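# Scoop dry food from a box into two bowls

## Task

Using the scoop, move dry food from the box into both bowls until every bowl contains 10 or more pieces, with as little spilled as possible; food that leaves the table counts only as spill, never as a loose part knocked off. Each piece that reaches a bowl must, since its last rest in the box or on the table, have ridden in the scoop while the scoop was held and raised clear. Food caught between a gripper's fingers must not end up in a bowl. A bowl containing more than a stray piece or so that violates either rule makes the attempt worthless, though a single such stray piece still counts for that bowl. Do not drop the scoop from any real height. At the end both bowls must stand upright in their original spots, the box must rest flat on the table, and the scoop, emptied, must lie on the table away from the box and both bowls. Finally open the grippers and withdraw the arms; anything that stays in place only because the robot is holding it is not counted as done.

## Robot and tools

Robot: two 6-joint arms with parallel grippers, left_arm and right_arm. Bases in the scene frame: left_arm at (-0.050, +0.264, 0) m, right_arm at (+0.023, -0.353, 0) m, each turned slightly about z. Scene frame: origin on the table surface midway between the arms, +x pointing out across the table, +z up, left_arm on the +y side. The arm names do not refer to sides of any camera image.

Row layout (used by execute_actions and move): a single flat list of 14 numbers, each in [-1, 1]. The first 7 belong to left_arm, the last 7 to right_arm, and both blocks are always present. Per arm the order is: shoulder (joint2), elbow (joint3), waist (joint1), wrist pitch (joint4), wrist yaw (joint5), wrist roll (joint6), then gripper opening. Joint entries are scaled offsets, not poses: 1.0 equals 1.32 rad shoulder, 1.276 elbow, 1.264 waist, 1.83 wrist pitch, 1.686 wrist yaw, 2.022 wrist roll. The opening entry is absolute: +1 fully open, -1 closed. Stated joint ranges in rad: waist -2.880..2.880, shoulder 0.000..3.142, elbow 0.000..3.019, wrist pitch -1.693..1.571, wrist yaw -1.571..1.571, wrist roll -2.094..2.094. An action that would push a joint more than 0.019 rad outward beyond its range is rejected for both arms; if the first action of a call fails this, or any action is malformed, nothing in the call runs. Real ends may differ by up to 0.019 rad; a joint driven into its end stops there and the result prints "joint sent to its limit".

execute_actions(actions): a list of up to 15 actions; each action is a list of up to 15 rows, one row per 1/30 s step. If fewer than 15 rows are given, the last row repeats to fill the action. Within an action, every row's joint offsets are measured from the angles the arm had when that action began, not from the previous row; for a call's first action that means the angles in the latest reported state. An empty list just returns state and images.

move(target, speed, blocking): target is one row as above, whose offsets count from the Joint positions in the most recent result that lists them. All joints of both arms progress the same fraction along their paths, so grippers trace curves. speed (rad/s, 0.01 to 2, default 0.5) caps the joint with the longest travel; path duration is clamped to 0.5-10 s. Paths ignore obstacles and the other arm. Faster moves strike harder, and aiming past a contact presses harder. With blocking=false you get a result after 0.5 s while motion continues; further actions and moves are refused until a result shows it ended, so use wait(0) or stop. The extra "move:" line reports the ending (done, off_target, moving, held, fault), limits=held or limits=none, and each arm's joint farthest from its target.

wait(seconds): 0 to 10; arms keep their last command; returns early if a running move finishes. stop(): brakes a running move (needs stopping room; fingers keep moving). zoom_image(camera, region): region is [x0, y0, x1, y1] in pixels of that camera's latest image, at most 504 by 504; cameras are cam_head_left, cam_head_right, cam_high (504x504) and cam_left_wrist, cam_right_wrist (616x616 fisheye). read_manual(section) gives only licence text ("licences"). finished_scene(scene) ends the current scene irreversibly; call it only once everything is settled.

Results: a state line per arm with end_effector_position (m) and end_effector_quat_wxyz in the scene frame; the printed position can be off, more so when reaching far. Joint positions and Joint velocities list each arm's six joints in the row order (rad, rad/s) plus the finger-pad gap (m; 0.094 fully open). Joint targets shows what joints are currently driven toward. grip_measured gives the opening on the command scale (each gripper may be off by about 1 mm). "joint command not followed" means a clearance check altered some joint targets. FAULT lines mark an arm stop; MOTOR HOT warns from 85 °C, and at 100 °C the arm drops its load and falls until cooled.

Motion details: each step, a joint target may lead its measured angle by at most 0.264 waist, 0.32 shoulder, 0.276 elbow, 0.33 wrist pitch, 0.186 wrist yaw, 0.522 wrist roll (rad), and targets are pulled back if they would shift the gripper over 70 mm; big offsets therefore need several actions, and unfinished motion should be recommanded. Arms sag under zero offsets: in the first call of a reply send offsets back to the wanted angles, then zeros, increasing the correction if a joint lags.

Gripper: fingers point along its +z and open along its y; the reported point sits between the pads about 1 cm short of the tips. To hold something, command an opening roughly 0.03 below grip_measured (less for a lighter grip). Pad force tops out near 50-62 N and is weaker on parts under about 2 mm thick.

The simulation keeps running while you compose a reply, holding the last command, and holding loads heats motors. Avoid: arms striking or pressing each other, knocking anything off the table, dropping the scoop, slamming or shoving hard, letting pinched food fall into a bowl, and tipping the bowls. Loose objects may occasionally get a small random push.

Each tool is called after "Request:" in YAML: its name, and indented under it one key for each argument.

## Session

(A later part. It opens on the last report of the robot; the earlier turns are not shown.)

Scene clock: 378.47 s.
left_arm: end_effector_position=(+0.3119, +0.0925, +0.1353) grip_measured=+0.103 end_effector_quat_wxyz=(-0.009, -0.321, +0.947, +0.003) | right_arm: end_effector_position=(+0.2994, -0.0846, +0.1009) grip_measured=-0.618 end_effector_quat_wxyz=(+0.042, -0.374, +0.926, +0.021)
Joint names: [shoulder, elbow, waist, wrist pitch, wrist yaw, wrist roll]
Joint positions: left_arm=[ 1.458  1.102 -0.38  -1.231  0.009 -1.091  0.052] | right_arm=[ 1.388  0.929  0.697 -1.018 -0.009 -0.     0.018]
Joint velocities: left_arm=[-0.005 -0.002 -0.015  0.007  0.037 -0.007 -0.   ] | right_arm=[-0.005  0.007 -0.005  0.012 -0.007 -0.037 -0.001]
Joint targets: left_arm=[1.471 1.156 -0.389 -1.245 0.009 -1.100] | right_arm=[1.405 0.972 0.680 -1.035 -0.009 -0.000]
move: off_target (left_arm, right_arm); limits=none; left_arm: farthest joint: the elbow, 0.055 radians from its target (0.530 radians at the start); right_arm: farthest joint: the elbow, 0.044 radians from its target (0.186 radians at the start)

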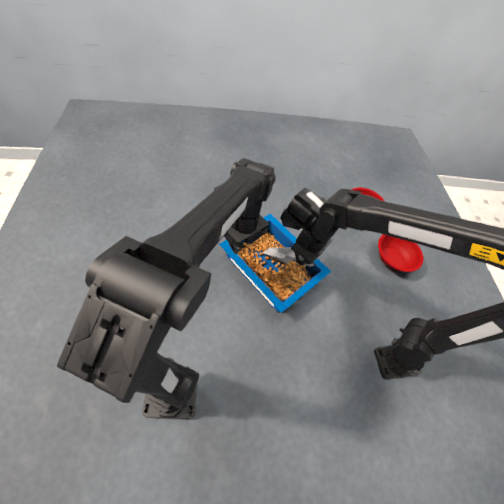

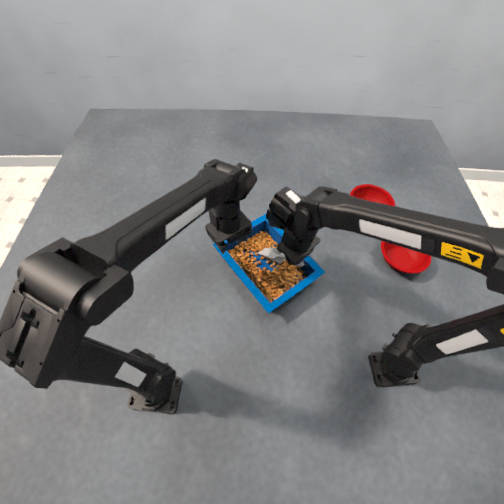

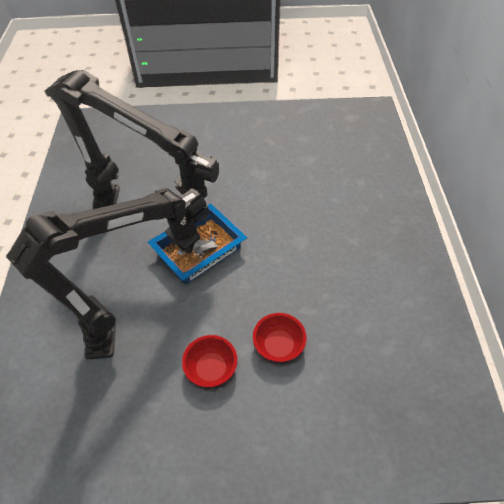

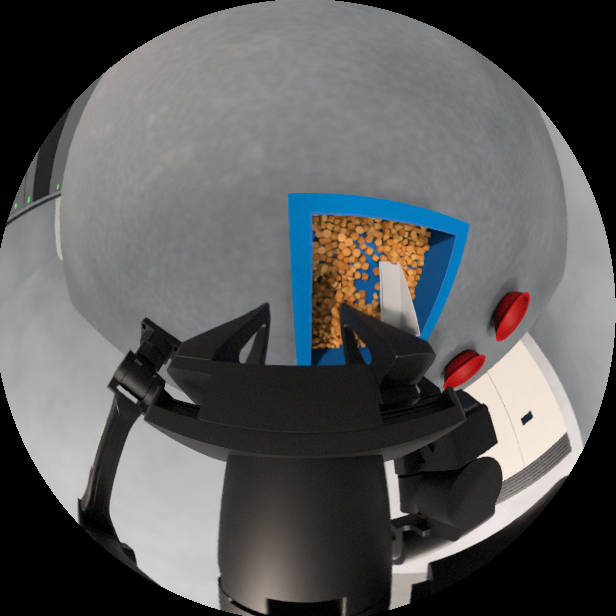

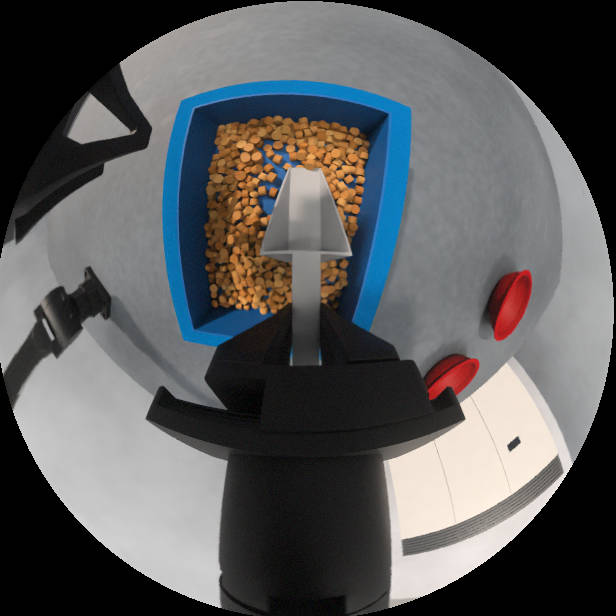

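Request:
move:
  target: [0.065,-0.074,0,0.109,0,0,0.1, 0.013,0.034,-0.013,-0.009,0,0,-0.65]
  speed: 0.35

Request:
zoom_image:
  camera: "cam_left_wrist"
  region: [130, 130, 490, 430]

Request:
zoom_image:
  camera: "cam_head_right"
  region: [170, 150, 340, 320]

Scene clock: 390.30 s.
left_arm: end_effector_position=(+0.3199, +0.0887, +0.0800) grip_measured=+0.103 end_effector_quat_wxyz=(+0.002, -0.321, +0.947, -0.009) | right_arm: end_effector_position=(+0.2994, -0.0846, +0.1005) grip_measured=-0.618 end_effector_quat_wxyz=(+0.041, -0.374, +0.926, +0.021)
Joint names: [shoulder, elbow, waist, wrist pitch, wrist yaw, wrist roll]
Joint positions: left_arm=[ 1.524  1.015 -0.38  -1.047  0.009 -1.091  0.052] | right_arm=[ 1.39   0.929  0.697 -1.018 -0.009 -0.     0.018]
Joint velocities: left_arm=[-0.005 -0.007 -0.015  0.022  0.007 -0.037  0.   ] | right_arm=[-0.005 -0.017 -0.005 -0.002 -0.081 -0.037 -0.002]
Joint targets: left_arm=[1.544 1.007 -0.380 -1.032 0.009 -1.091] | right_arm=[1.406 0.972 0.680 -1.034 -0.009 -0.000]
move: off_target (right_arm); limits=none; left_arm: farthest joint: the shoulder, 0.019 radians from its target (0.085 radians at the start); right_arm: farthest joint: the elbow, 0.044 radians from its target (0.044 radians at the start)

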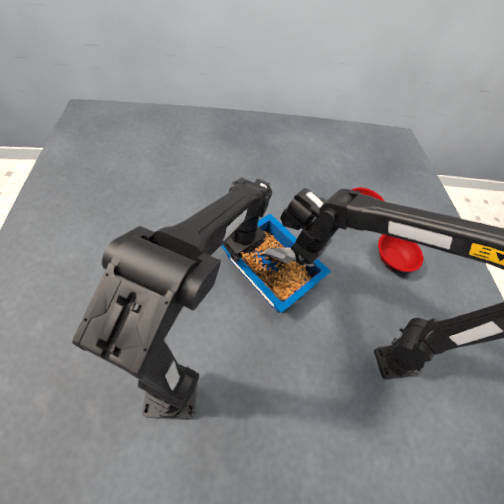

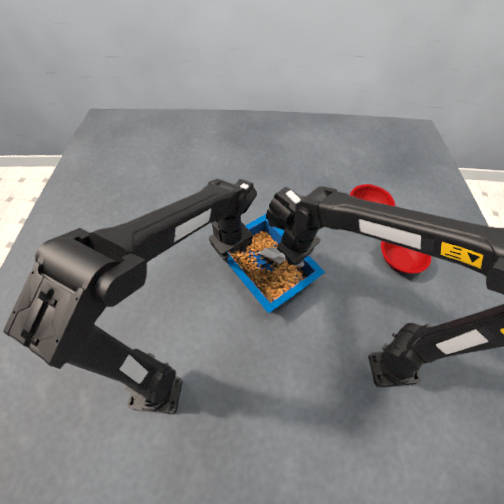

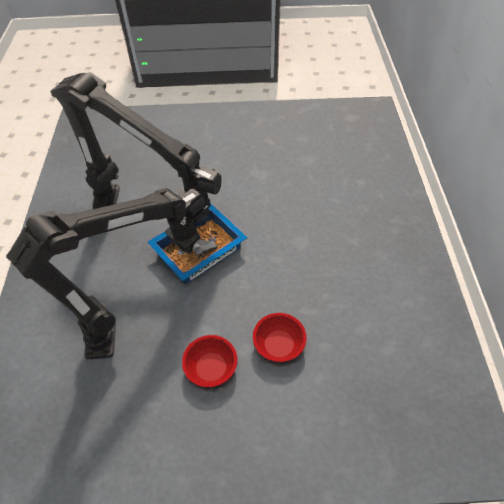

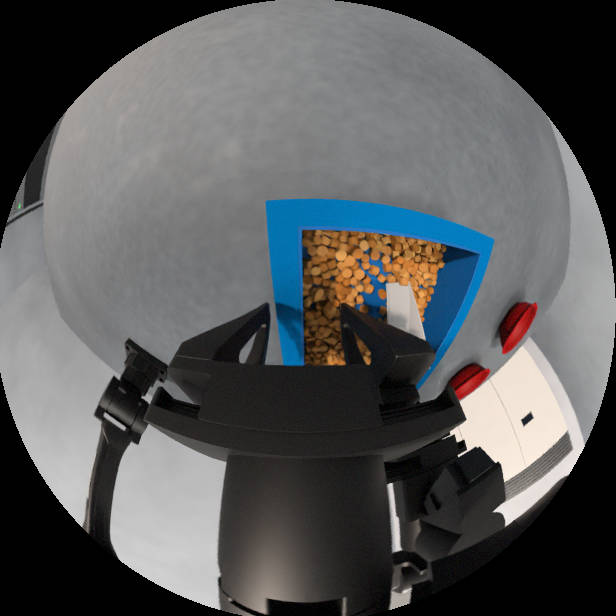

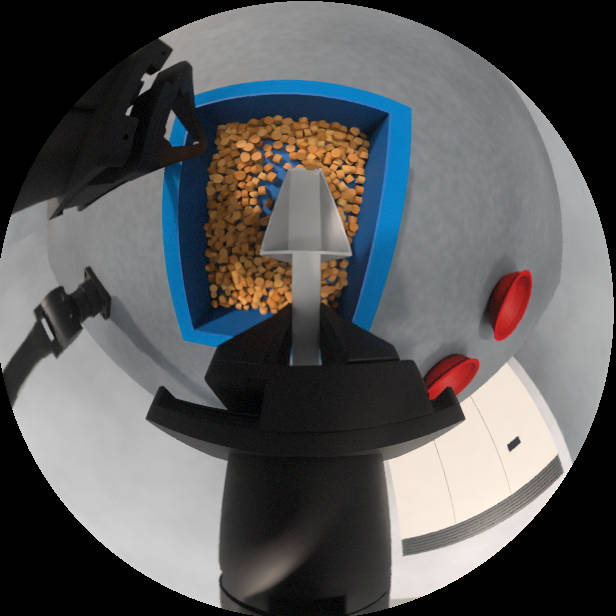

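Region (130, 130, 490, 430) of cam_left_wrist's 616x616 image, scaled by 1.400, with more detail than that image has.

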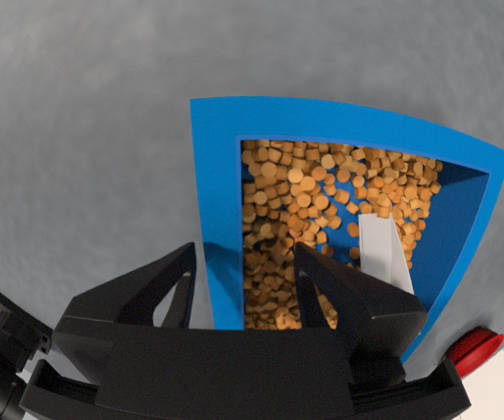

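Region (170, 150, 340, 320) of cam_head_right's 504x504 image, scaled by 2.965, with more detail than that image has.

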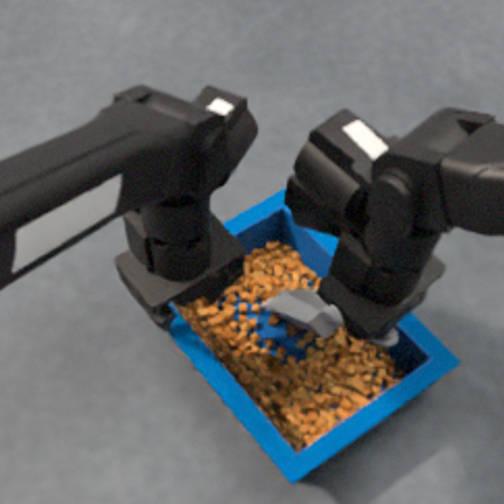

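Request:
move:
  target: [-0.020,-0.029,0,0.020,0,0,0.1, 0.012,0.034,-0.013,-0.009,0,0,-0.65]
  speed: 0.2

Request:
execute_actions:
  actions:
    - [[0.012,0,0,0.008,0,0,-0.2, 0,0,0,0,0,0,-0.65],[0.012,0,0,0.008,0,0,-0.3, 0,0,0,0,0,0,-0.65],[0.012,0,0,0.008,0,0,-0.4, 0,0,0,0,0,0,-0.65],[0.012,0,0,0.008,0,0,-0.5, 0,0,0,0,0,0,-0.65],[0.012,0,0,0.008,0,0,-0.6, 0,0,0,0,0,0,-0.65]]

Request:
zoom_image:
  camera: "cam_left_wrist"
  region: [130, 130, 490, 430]

Scene clock: 400.13 s.
left_arm: end_effector_position=(+0.3146, +0.0912, +0.0739) grip_measured=+0.103 end_effector_quat_wxyz=(+0.003, -0.321, +0.947, -0.009) | right_arm: end_effector_position=(+0.2994, -0.0846, +0.1005) grip_measured=-0.618 end_effector_quat_wxyz=(+0.041, -0.374, +0.926, +0.021)
Joint names: [shoulder, elbow, waist, wrist pitch, wrist yaw, wrist roll]
Joint positions: left_arm=[ 1.518  0.989 -0.38  -1.025  0.009 -1.091  0.052] | right_arm=[ 1.39   0.929  0.697 -1.018 -0.009 -0.     0.018]
Joint velocities: left_arm=[ 0.005 -0.007  0.005  0.002 -0.095 -0.007 -0.   ] | right_arm=[-0.005  0.027 -0.005  0.002  0.037 -0.007 -0.   ]
Joint targets: left_arm=[1.498 0.978 -0.380 -1.010 0.009 -1.091] | right_arm=[1.405 0.972 0.680 -1.034 -0.009 -0.000]
move: off_target (right_arm); limits=none; left_arm: farthest joint: the shoulder, 0.020 radians from its target (0.027 radians at the start); right_arm: farthest joint: the elbow, 0.044 radians from its target (0.044 radians at the start)

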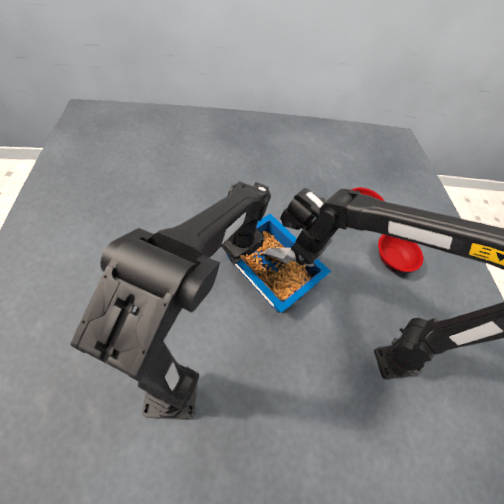

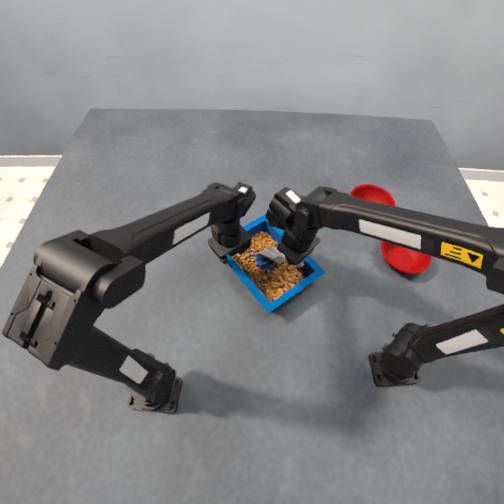

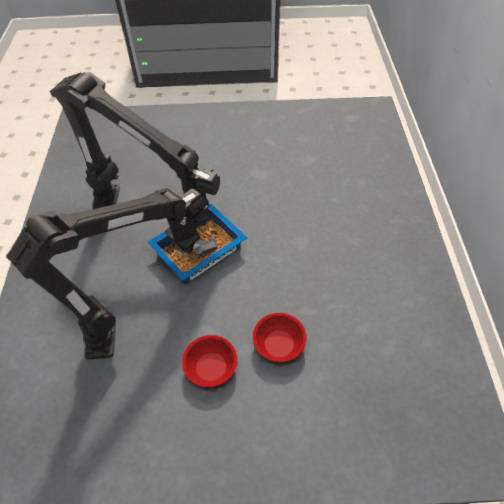

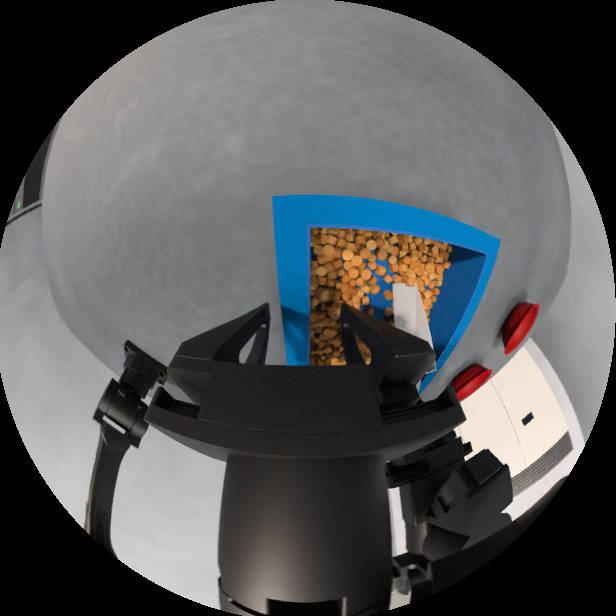

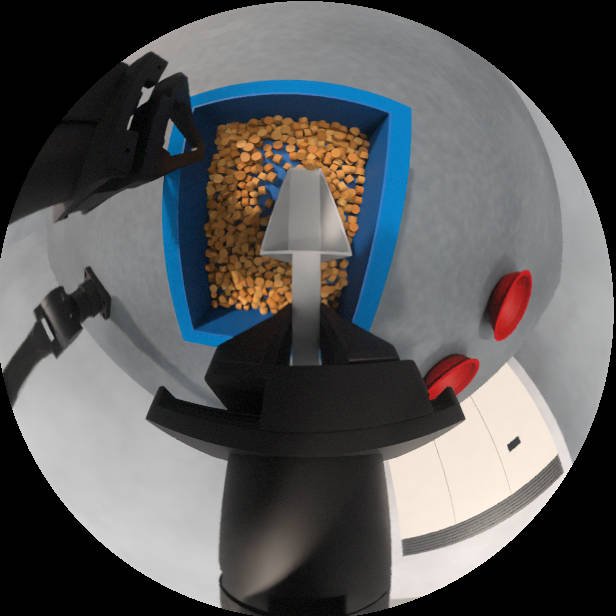

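Scene clock: 400.63 s.
left_arm: end_effector_position=(+0.3146, +0.0912, +0.0739) grip_measured=-0.597 end_effector_quat_wxyz=(+0.003, -0.321, +0.947, -0.009) | right_arm: end_effector_position=(+0.2994, -0.0846, +0.1005) grip_measured=-0.618 end_effector_quat_wxyz=(+0.041, -0.374, +0.926, +0.021)
Joint names: [shoulder, elbow, waist, wrist pitch, wrist yaw, wrist roll]
Joint positions: left_arm=[ 1.518  0.989 -0.38  -1.025  0.009 -1.091  0.019] | right_arm=[ 1.39   0.929  0.697 -1.018 -0.009 -0.     0.018]
Joint velocities: left_arm=[-0.005 -0.027 -0.005 -0.007 -0.037  0.037  0.002] | right_arm=[-0.015 -0.007  0.005  0.002  0.066 -0.022  0.001]
Joint targets: left_arm=[1.533 0.989 -0.380 -1.011 0.009 -1.091] | right_arm=[1.390 0.929 0.697 -1.018 -0.009 -0.000]

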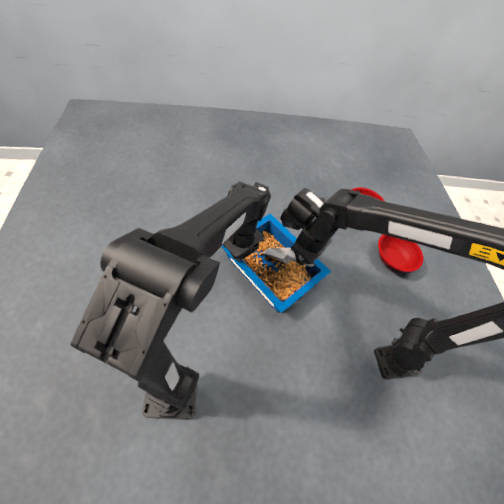

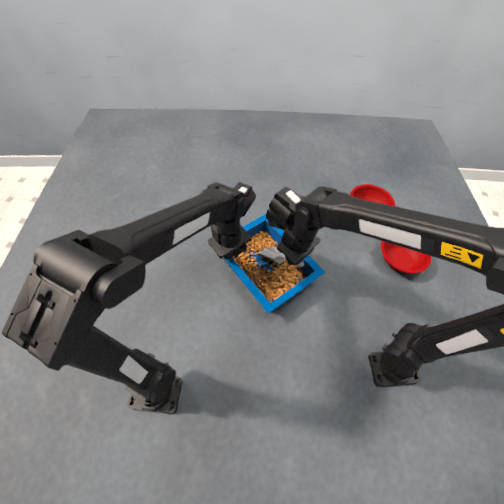

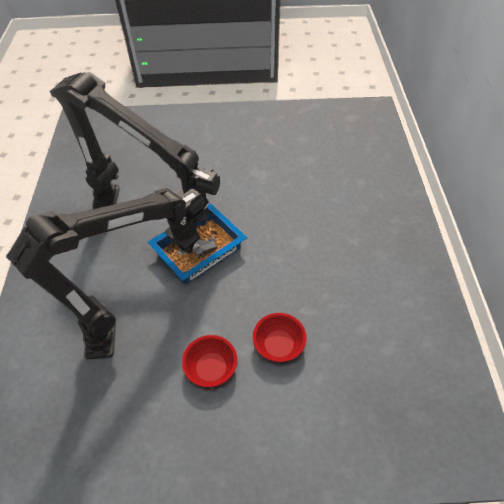

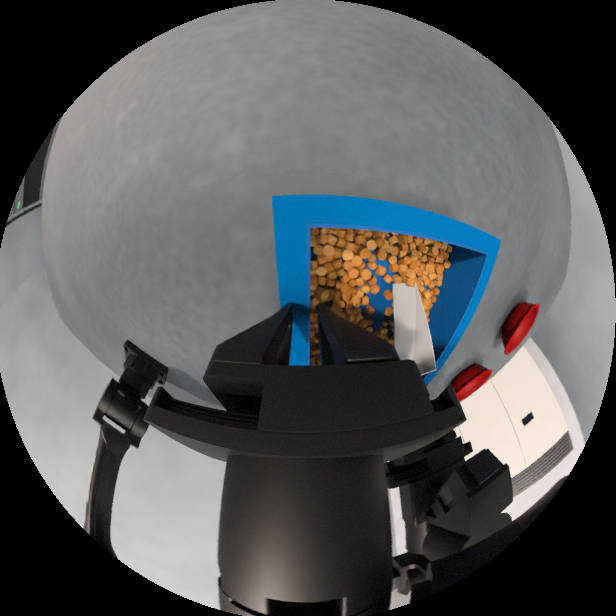

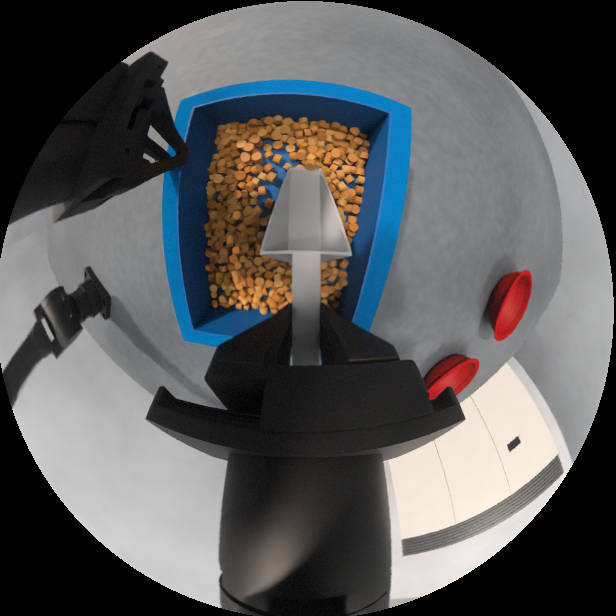

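Region (130, 130, 490, 430) of cam_left_wrist's 616x616 image, scaled by 1.400, with more detail than that image has.

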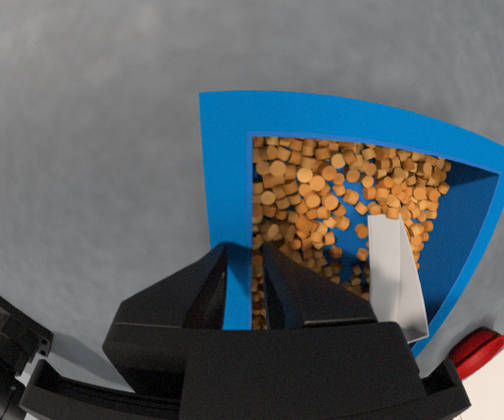

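Request:
execute_actions:
  actions: []

Scene clock: 416.40 s.
left_arm: end_effector_position=(+0.3146, +0.0912, +0.0739) grip_measured=-0.597 end_effector_quat_wxyz=(+0.003, -0.321, +0.947, -0.009) | right_arm: end_effector_position=(+0.2994, -0.0846, +0.1005) grip_measured=-0.618 end_effector_quat_wxyz=(+0.041, -0.374, +0.926, +0.021)
Joint names: [shoulder, elbow, waist, wrist pitch, wrist yaw, wrist roll]
Joint positions: left_arm=[ 1.518  0.989 -0.38  -1.025  0.009 -1.091  0.019] | right_arm=[ 1.39   0.929  0.697 -1.018 -0.009 -0.     0.018]
Joint velocities: left_arm=[-0.015  0.002 -0.005  0.007  0.022 -0.037 -0.001] | right_arm=[-0.005  0.022  0.024 -0.002  0.051  0.037 -0.   ]
Joint targets: left_arm=[1.533 0.989 -0.380 -1.011 0.009 -1.091] | right_arm=[1.390 0.929 0.697 -1.018 -0.009 -0.000]

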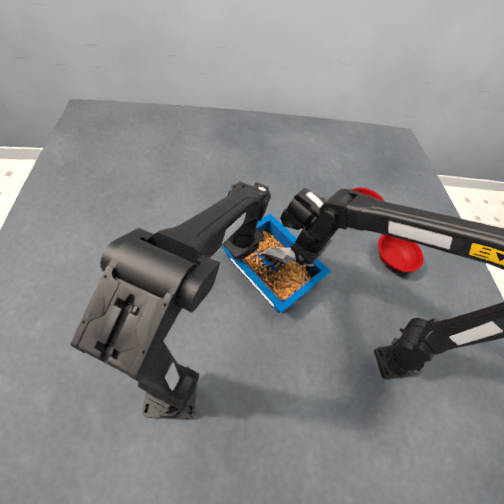

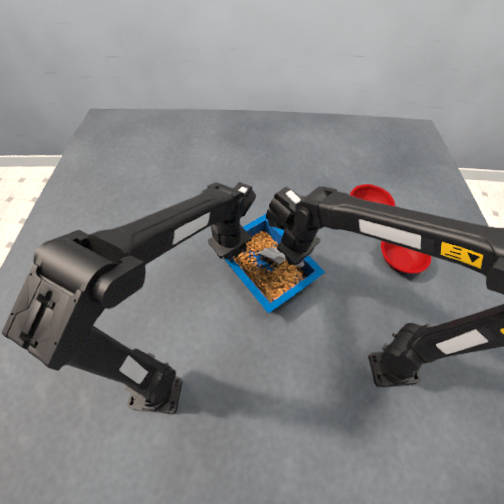

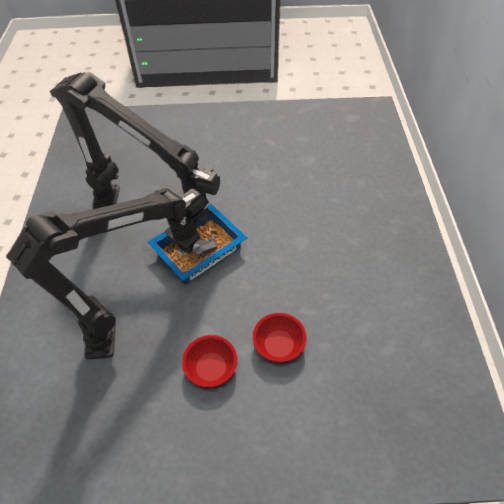

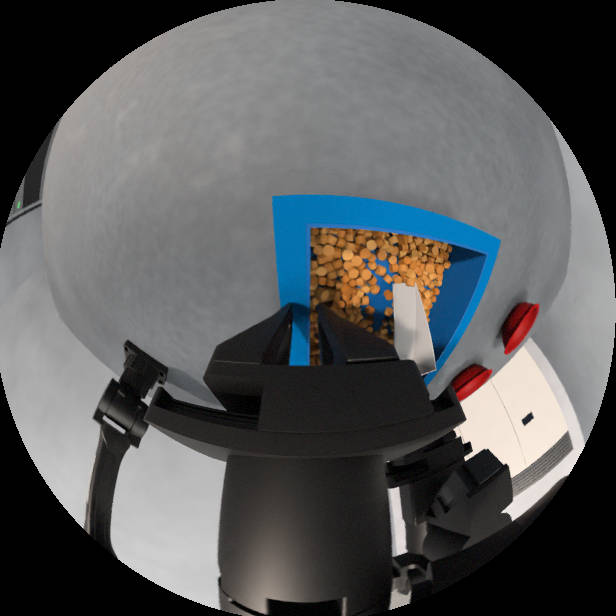

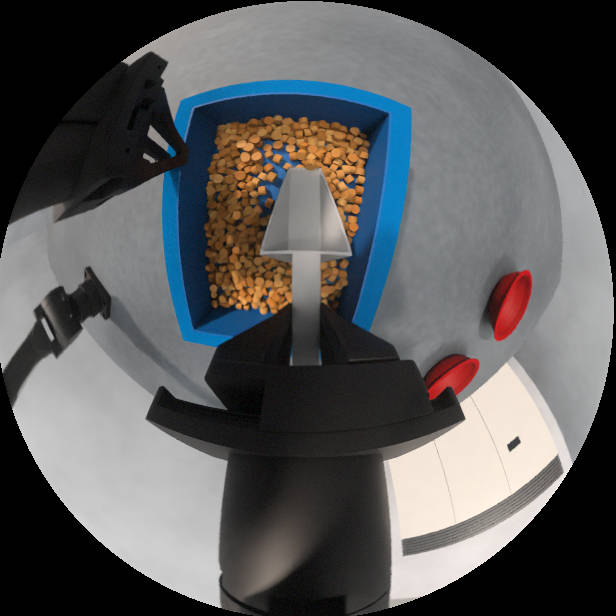

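Request:
execute_actions:
  actions:
    - [[0,0,0,0,0,0,-0.70, 0,0.02,0,0,0,0,-0.65]]
    - [[0,0,0,0,0,0,-0.70, 0,0,0,0,0,0,-0.65]]

Scene clock: 419.37 s.
left_arm: end_effector_position=(+0.3146, +0.0912, +0.0739) grip_measured=-0.697 end_effector_quat_wxyz=(+0.003, -0.321, +0.947, -0.009) | right_arm: end_effector_position=(+0.2994, -0.0846, +0.1005) grip_measured=-0.618 end_effector_quat_wxyz=(+0.041, -0.374, +0.926, +0.021)
Joint names: [shoulder, elbow, waist, wrist pitch, wrist yaw, wrist roll]
Joint positions: left_arm=[ 1.518  0.989 -0.38  -1.025  0.009 -1.091  0.014] | right_arm=[ 1.39   0.929  0.697 -1.018 -0.009 -0.     0.018]
Joint velocities: left_arm=[-0.005  0.012 -0.005 -0.002 -0.037 -0.066  0.   ] | right_arm=[-0.024 -0.002  0.015 -0.017  0.081 -0.066 -0.001]
Joint targets: left_arm=[1.518 0.989 -0.380 -1.025 0.009 -1.091] | right_arm=[1.390 0.929 0.697 -1.018 -0.009 -0.000]

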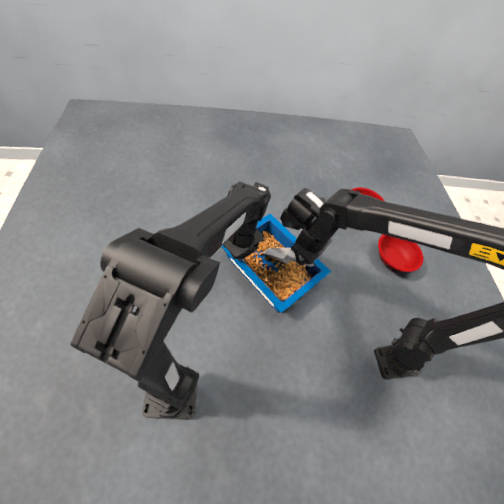

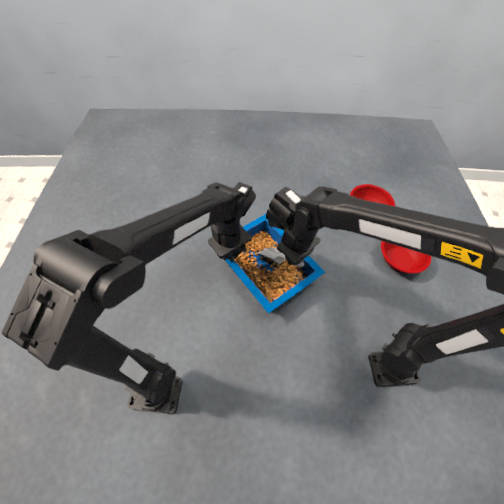

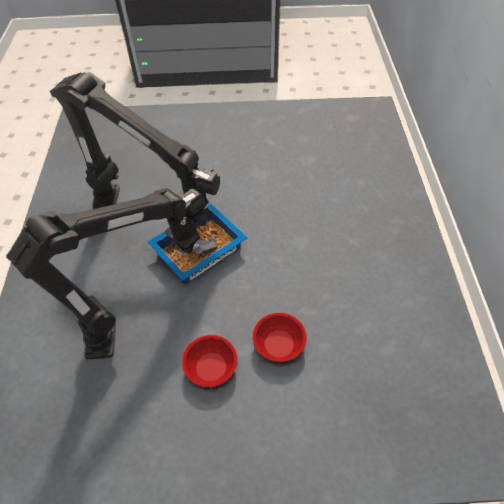

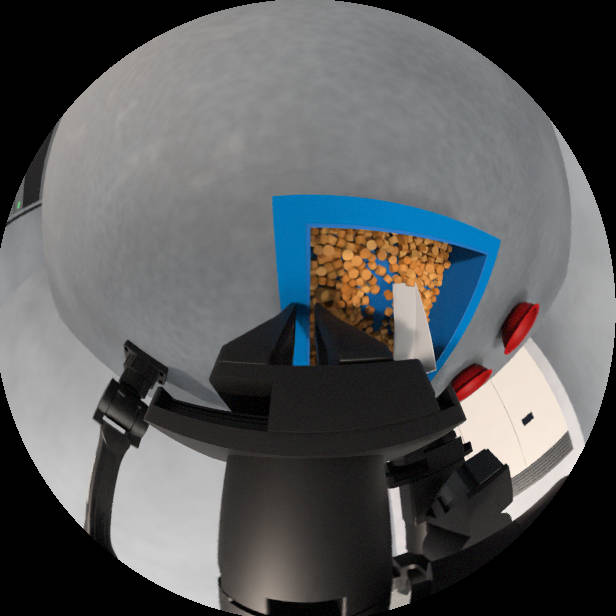

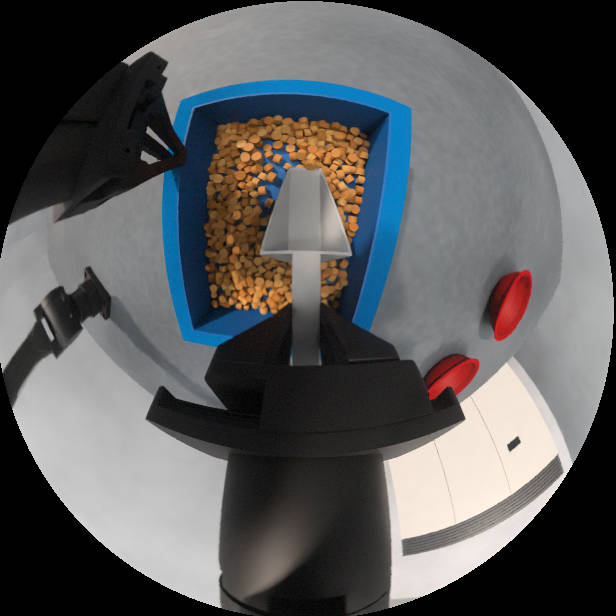

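Request:
execute_actions:
  actions:
    - [[0,0,0,0,0,0,-0.80, 0,0,0,0,0,0,-0.65]]
    - [[0,0,0,0,0,0,-0.88, 0,0,0,0,0,0,-0.65]]

Scene clock: 422.37 s.
left_arm: end_effector_position=(+0.3146, +0.0912, +0.0739) grip_measured=-0.877 end_effector_quat_wxyz=(+0.003, -0.321, +0.947, -0.009) | right_arm: end_effector_position=(+0.2994, -0.0846, +0.1005) grip_measured=-0.618 end_effector_quat_wxyz=(+0.041, -0.374, +0.926, +0.021)
Joint names: [shoulder, elbow, waist, wrist pitch, wrist yaw, wrist roll]
Joint positions: left_arm=[ 1.518  0.989 -0.38  -1.025  0.009 -1.091  0.006] | right_arm=[ 1.39   0.929  0.697 -1.018 -0.009 -0.     0.018]
Joint velocities: left_arm=[-0.005 -0.002 -0.005  0.007  0.066  0.007 -0.   ] | right_arm=[-0.005 -0.022  0.005  0.007  0.007  0.022 -0.001]
Joint targets: left_arm=[1.518 0.989 -0.380 -1.025 0.009 -1.091] | right_arm=[1.390 0.929 0.697 -1.018 -0.009 -0.000]

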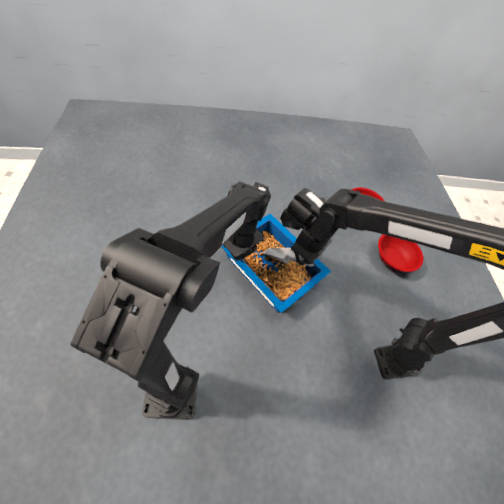

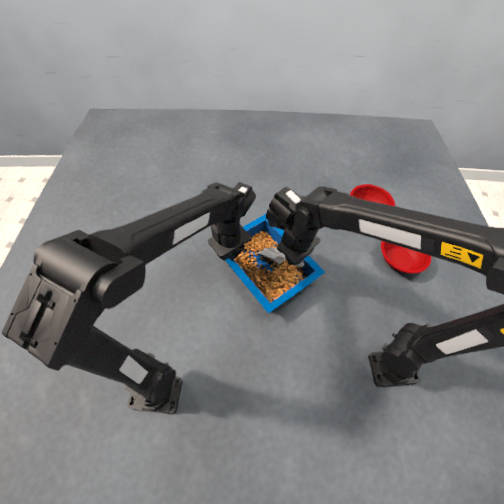

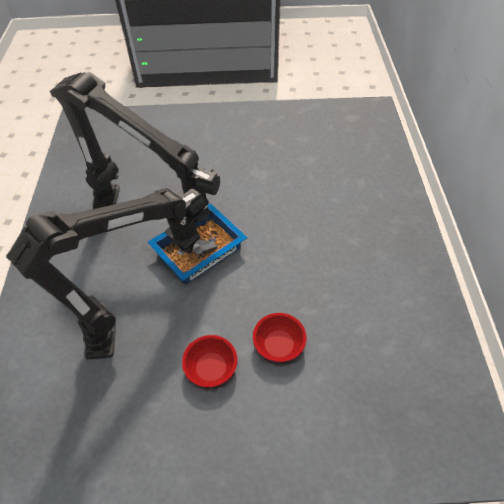

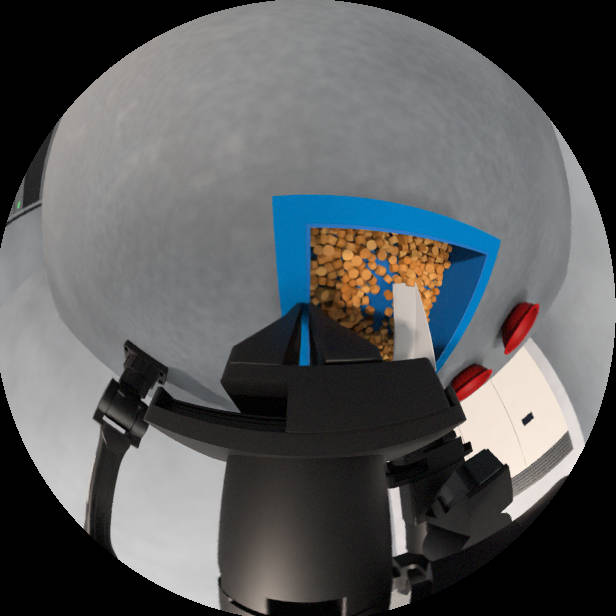

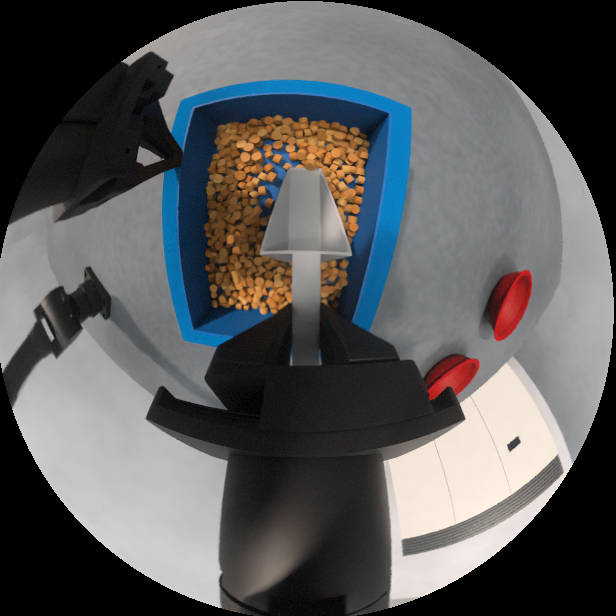

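Request:
zoom_image:
  camera: "cam_right_wrist"
  region: [130, 70, 260, 200]

Request:
zoom_image:
  camera: "cam_head_left"
  region: [200, 170, 340, 310]

Region (130, 70, 260, 200) of cam_right_wrist's 616x616 image, scaled by 3.877, with more detail than that image has.

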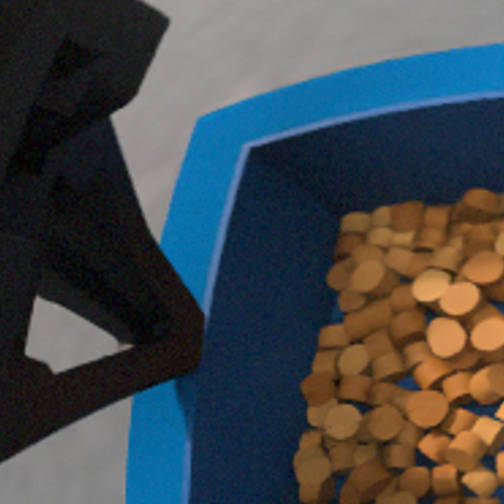

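Region (200, 170, 340, 310) of cam_head_left's 504x504 image, scaled by 3.600, with more detail than that image has.

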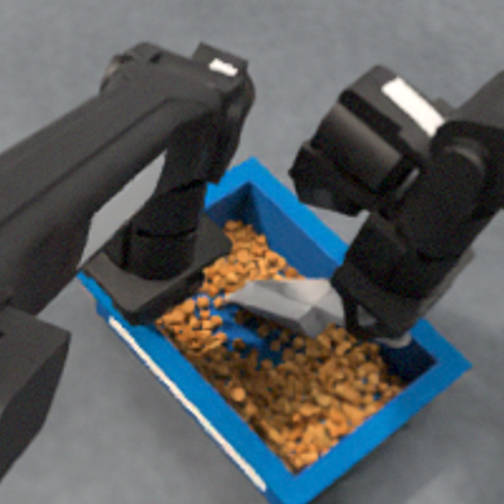

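Request:
execute_actions:
  actions:
    - [[0,0,0,0,0,0,0.0, 0,0,0,0,0,0,-0.65]]
    - [[0.015,-0.011,0,0.018,0,0,0.0, 0,0,0,0,0,0,-0.65],[0.03,-0.022,0,0.037,0,0,0.0, 0,0,0,0,0,0,-0.65],[0.045,-0.033,0,0.055,0,0,0.0, 0,0,0,0,0,0,-0.65]]
    - [[0,0,0,0,0,0,0.0, 0,0,0,0,0,0,-0.65]]

Scene clock: 444.10 s.
left_arm: end_effector_position=(+0.3172, +0.0901, +0.0478) grip_measured=-0.003 end_effector_quat_wxyz=(+0.007, -0.321, +0.947, -0.013) | right_arm: end_effector_position=(+0.2994, -0.0846, +0.1005) grip_measured=-0.618 end_effector_quat_wxyz=(+0.041, -0.374, +0.926, +0.021)
Joint names: [shoulder, elbow, waist, wrist pitch, wrist yaw, wrist roll]
Joint positions: left_arm=[ 1.558  0.955 -0.38  -0.94   0.009 -1.091  0.047] | right_arm=[ 1.39   0.929  0.697 -1.018 -0.009 -0.     0.018]
Joint velocities: left_arm=[-0.005 -0.012 -0.005 -0.017  0.051 -0.11  -0.001] | right_arm=[-0.005 -0.002 -0.005  0.007  0.022 -0.022 -0.001]
Joint targets: left_arm=[1.558 0.955 -0.380 -0.940 0.009 -1.091] | right_arm=[1.390 0.929 0.697 -1.018 -0.009 -0.000]

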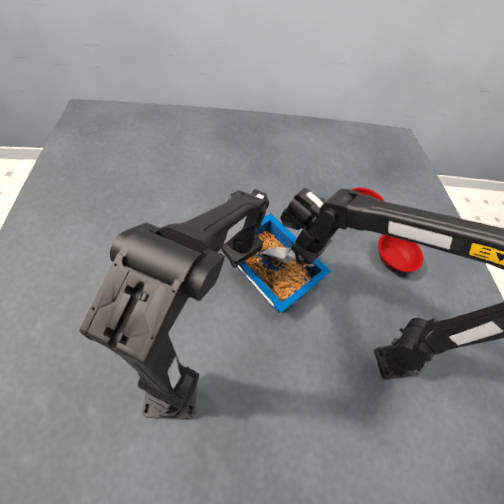

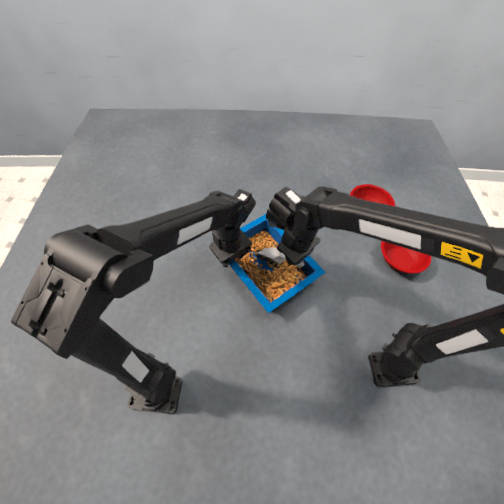

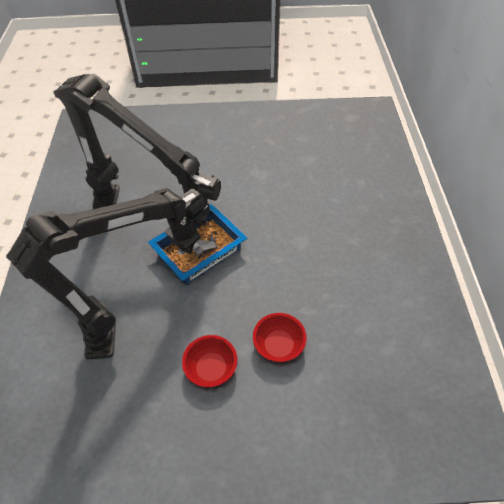

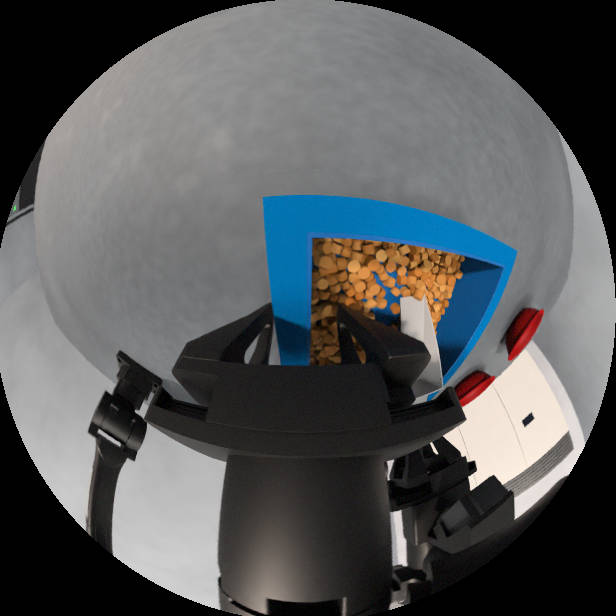

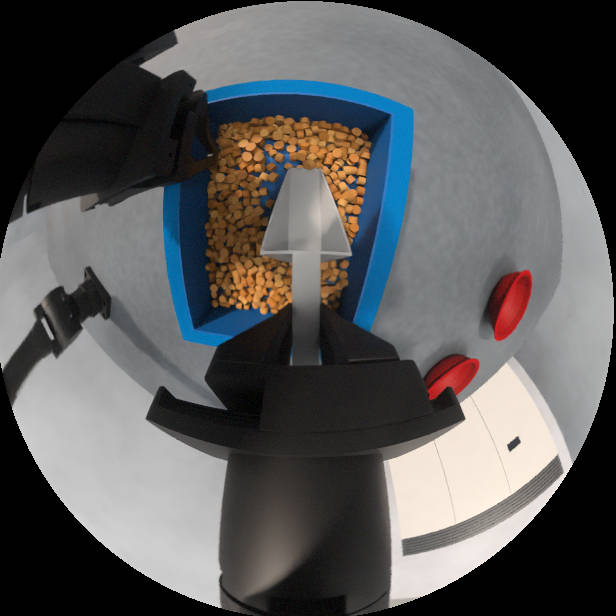

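Request:
execute_actions:
  actions:
    - [[0,0,0,0,0,0,-0.35, 0,0,0,0,0,0,-0.65]]
    - [[0,0,0,0,0,0,-0.55, 0,0,0,0,0,0,-0.65]]
    - [[0,0,0,0,0,0,-0.70, 0,0,0,0,0,0,-0.65]]

Scene clock: 448.57 s.
left_arm: end_effector_position=(+0.3173, +0.0903, +0.0478) grip_measured=-0.585 end_effector_quat_wxyz=(+0.008, -0.321, +0.947, -0.012) | right_arm: end_effector_position=(+0.2994, -0.0846, +0.1005) grip_measured=-0.618 end_effector_quat_wxyz=(+0.041, -0.374, +0.926, +0.021)
Joint names: [shoulder, elbow, waist, wrist pitch, wrist yaw, wrist roll]
Joint positions: left_arm=[ 1.558  0.955 -0.38  -0.94   0.008 -1.091  0.019] | right_arm=[ 1.39   0.929  0.697 -1.018 -0.009 -0.     0.018]
Joint velocities: left_arm=[-0.005 -0.022  0.005 -0.007 -0.037 -0.037  0.   ] | right_arm=[-0.015  0.002 -0.005  0.002 -0.051  0.066  0.   ]
Joint targets: left_arm=[1.558 0.955 -0.380 -0.940 0.007 -1.091] | right_arm=[1.390 0.929 0.697 -1.018 -0.009 -0.000]

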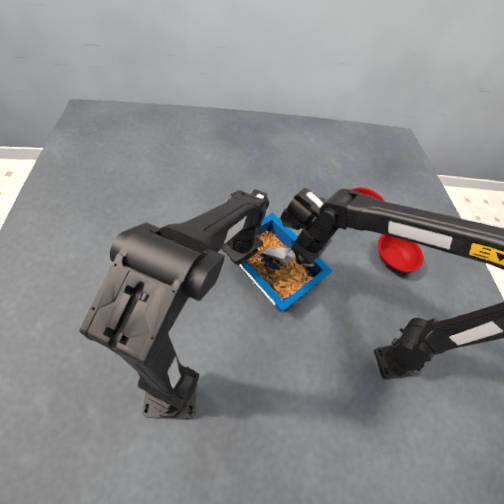

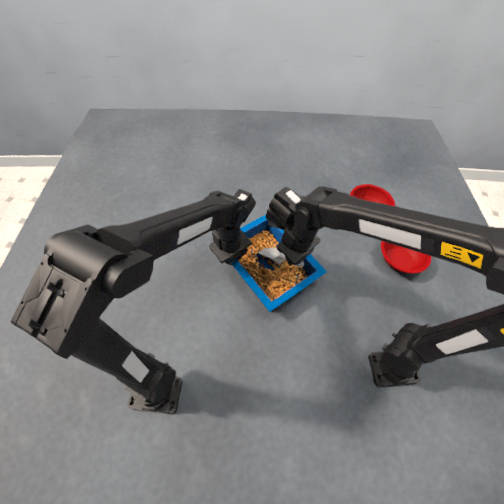

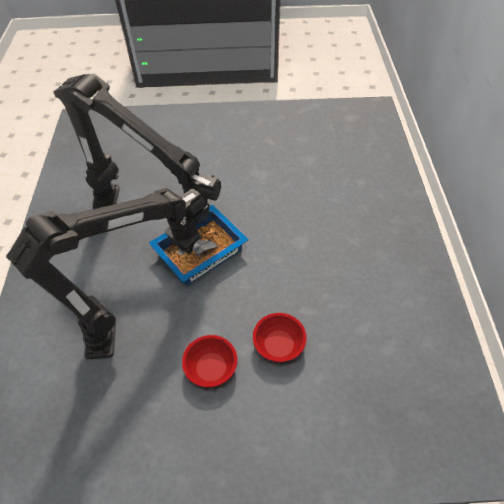

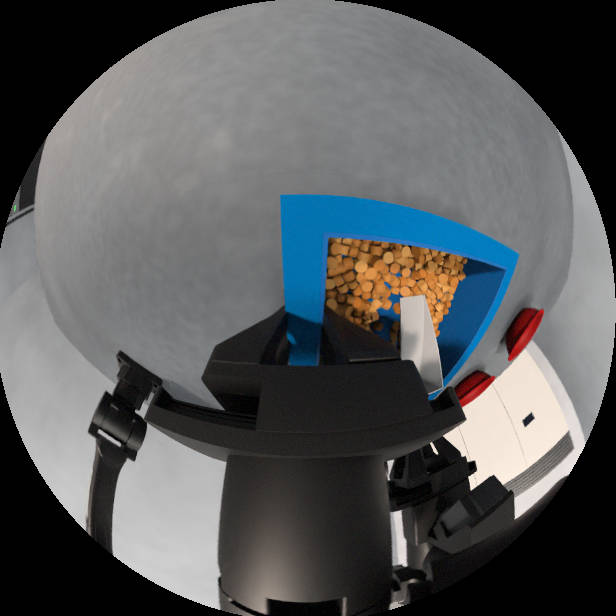

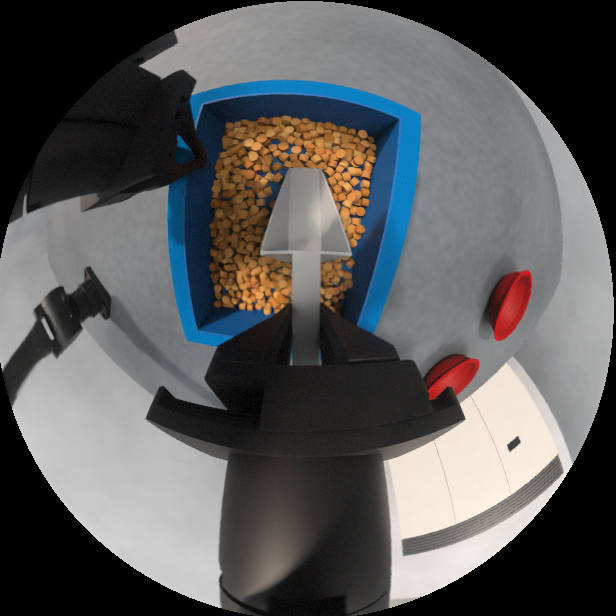

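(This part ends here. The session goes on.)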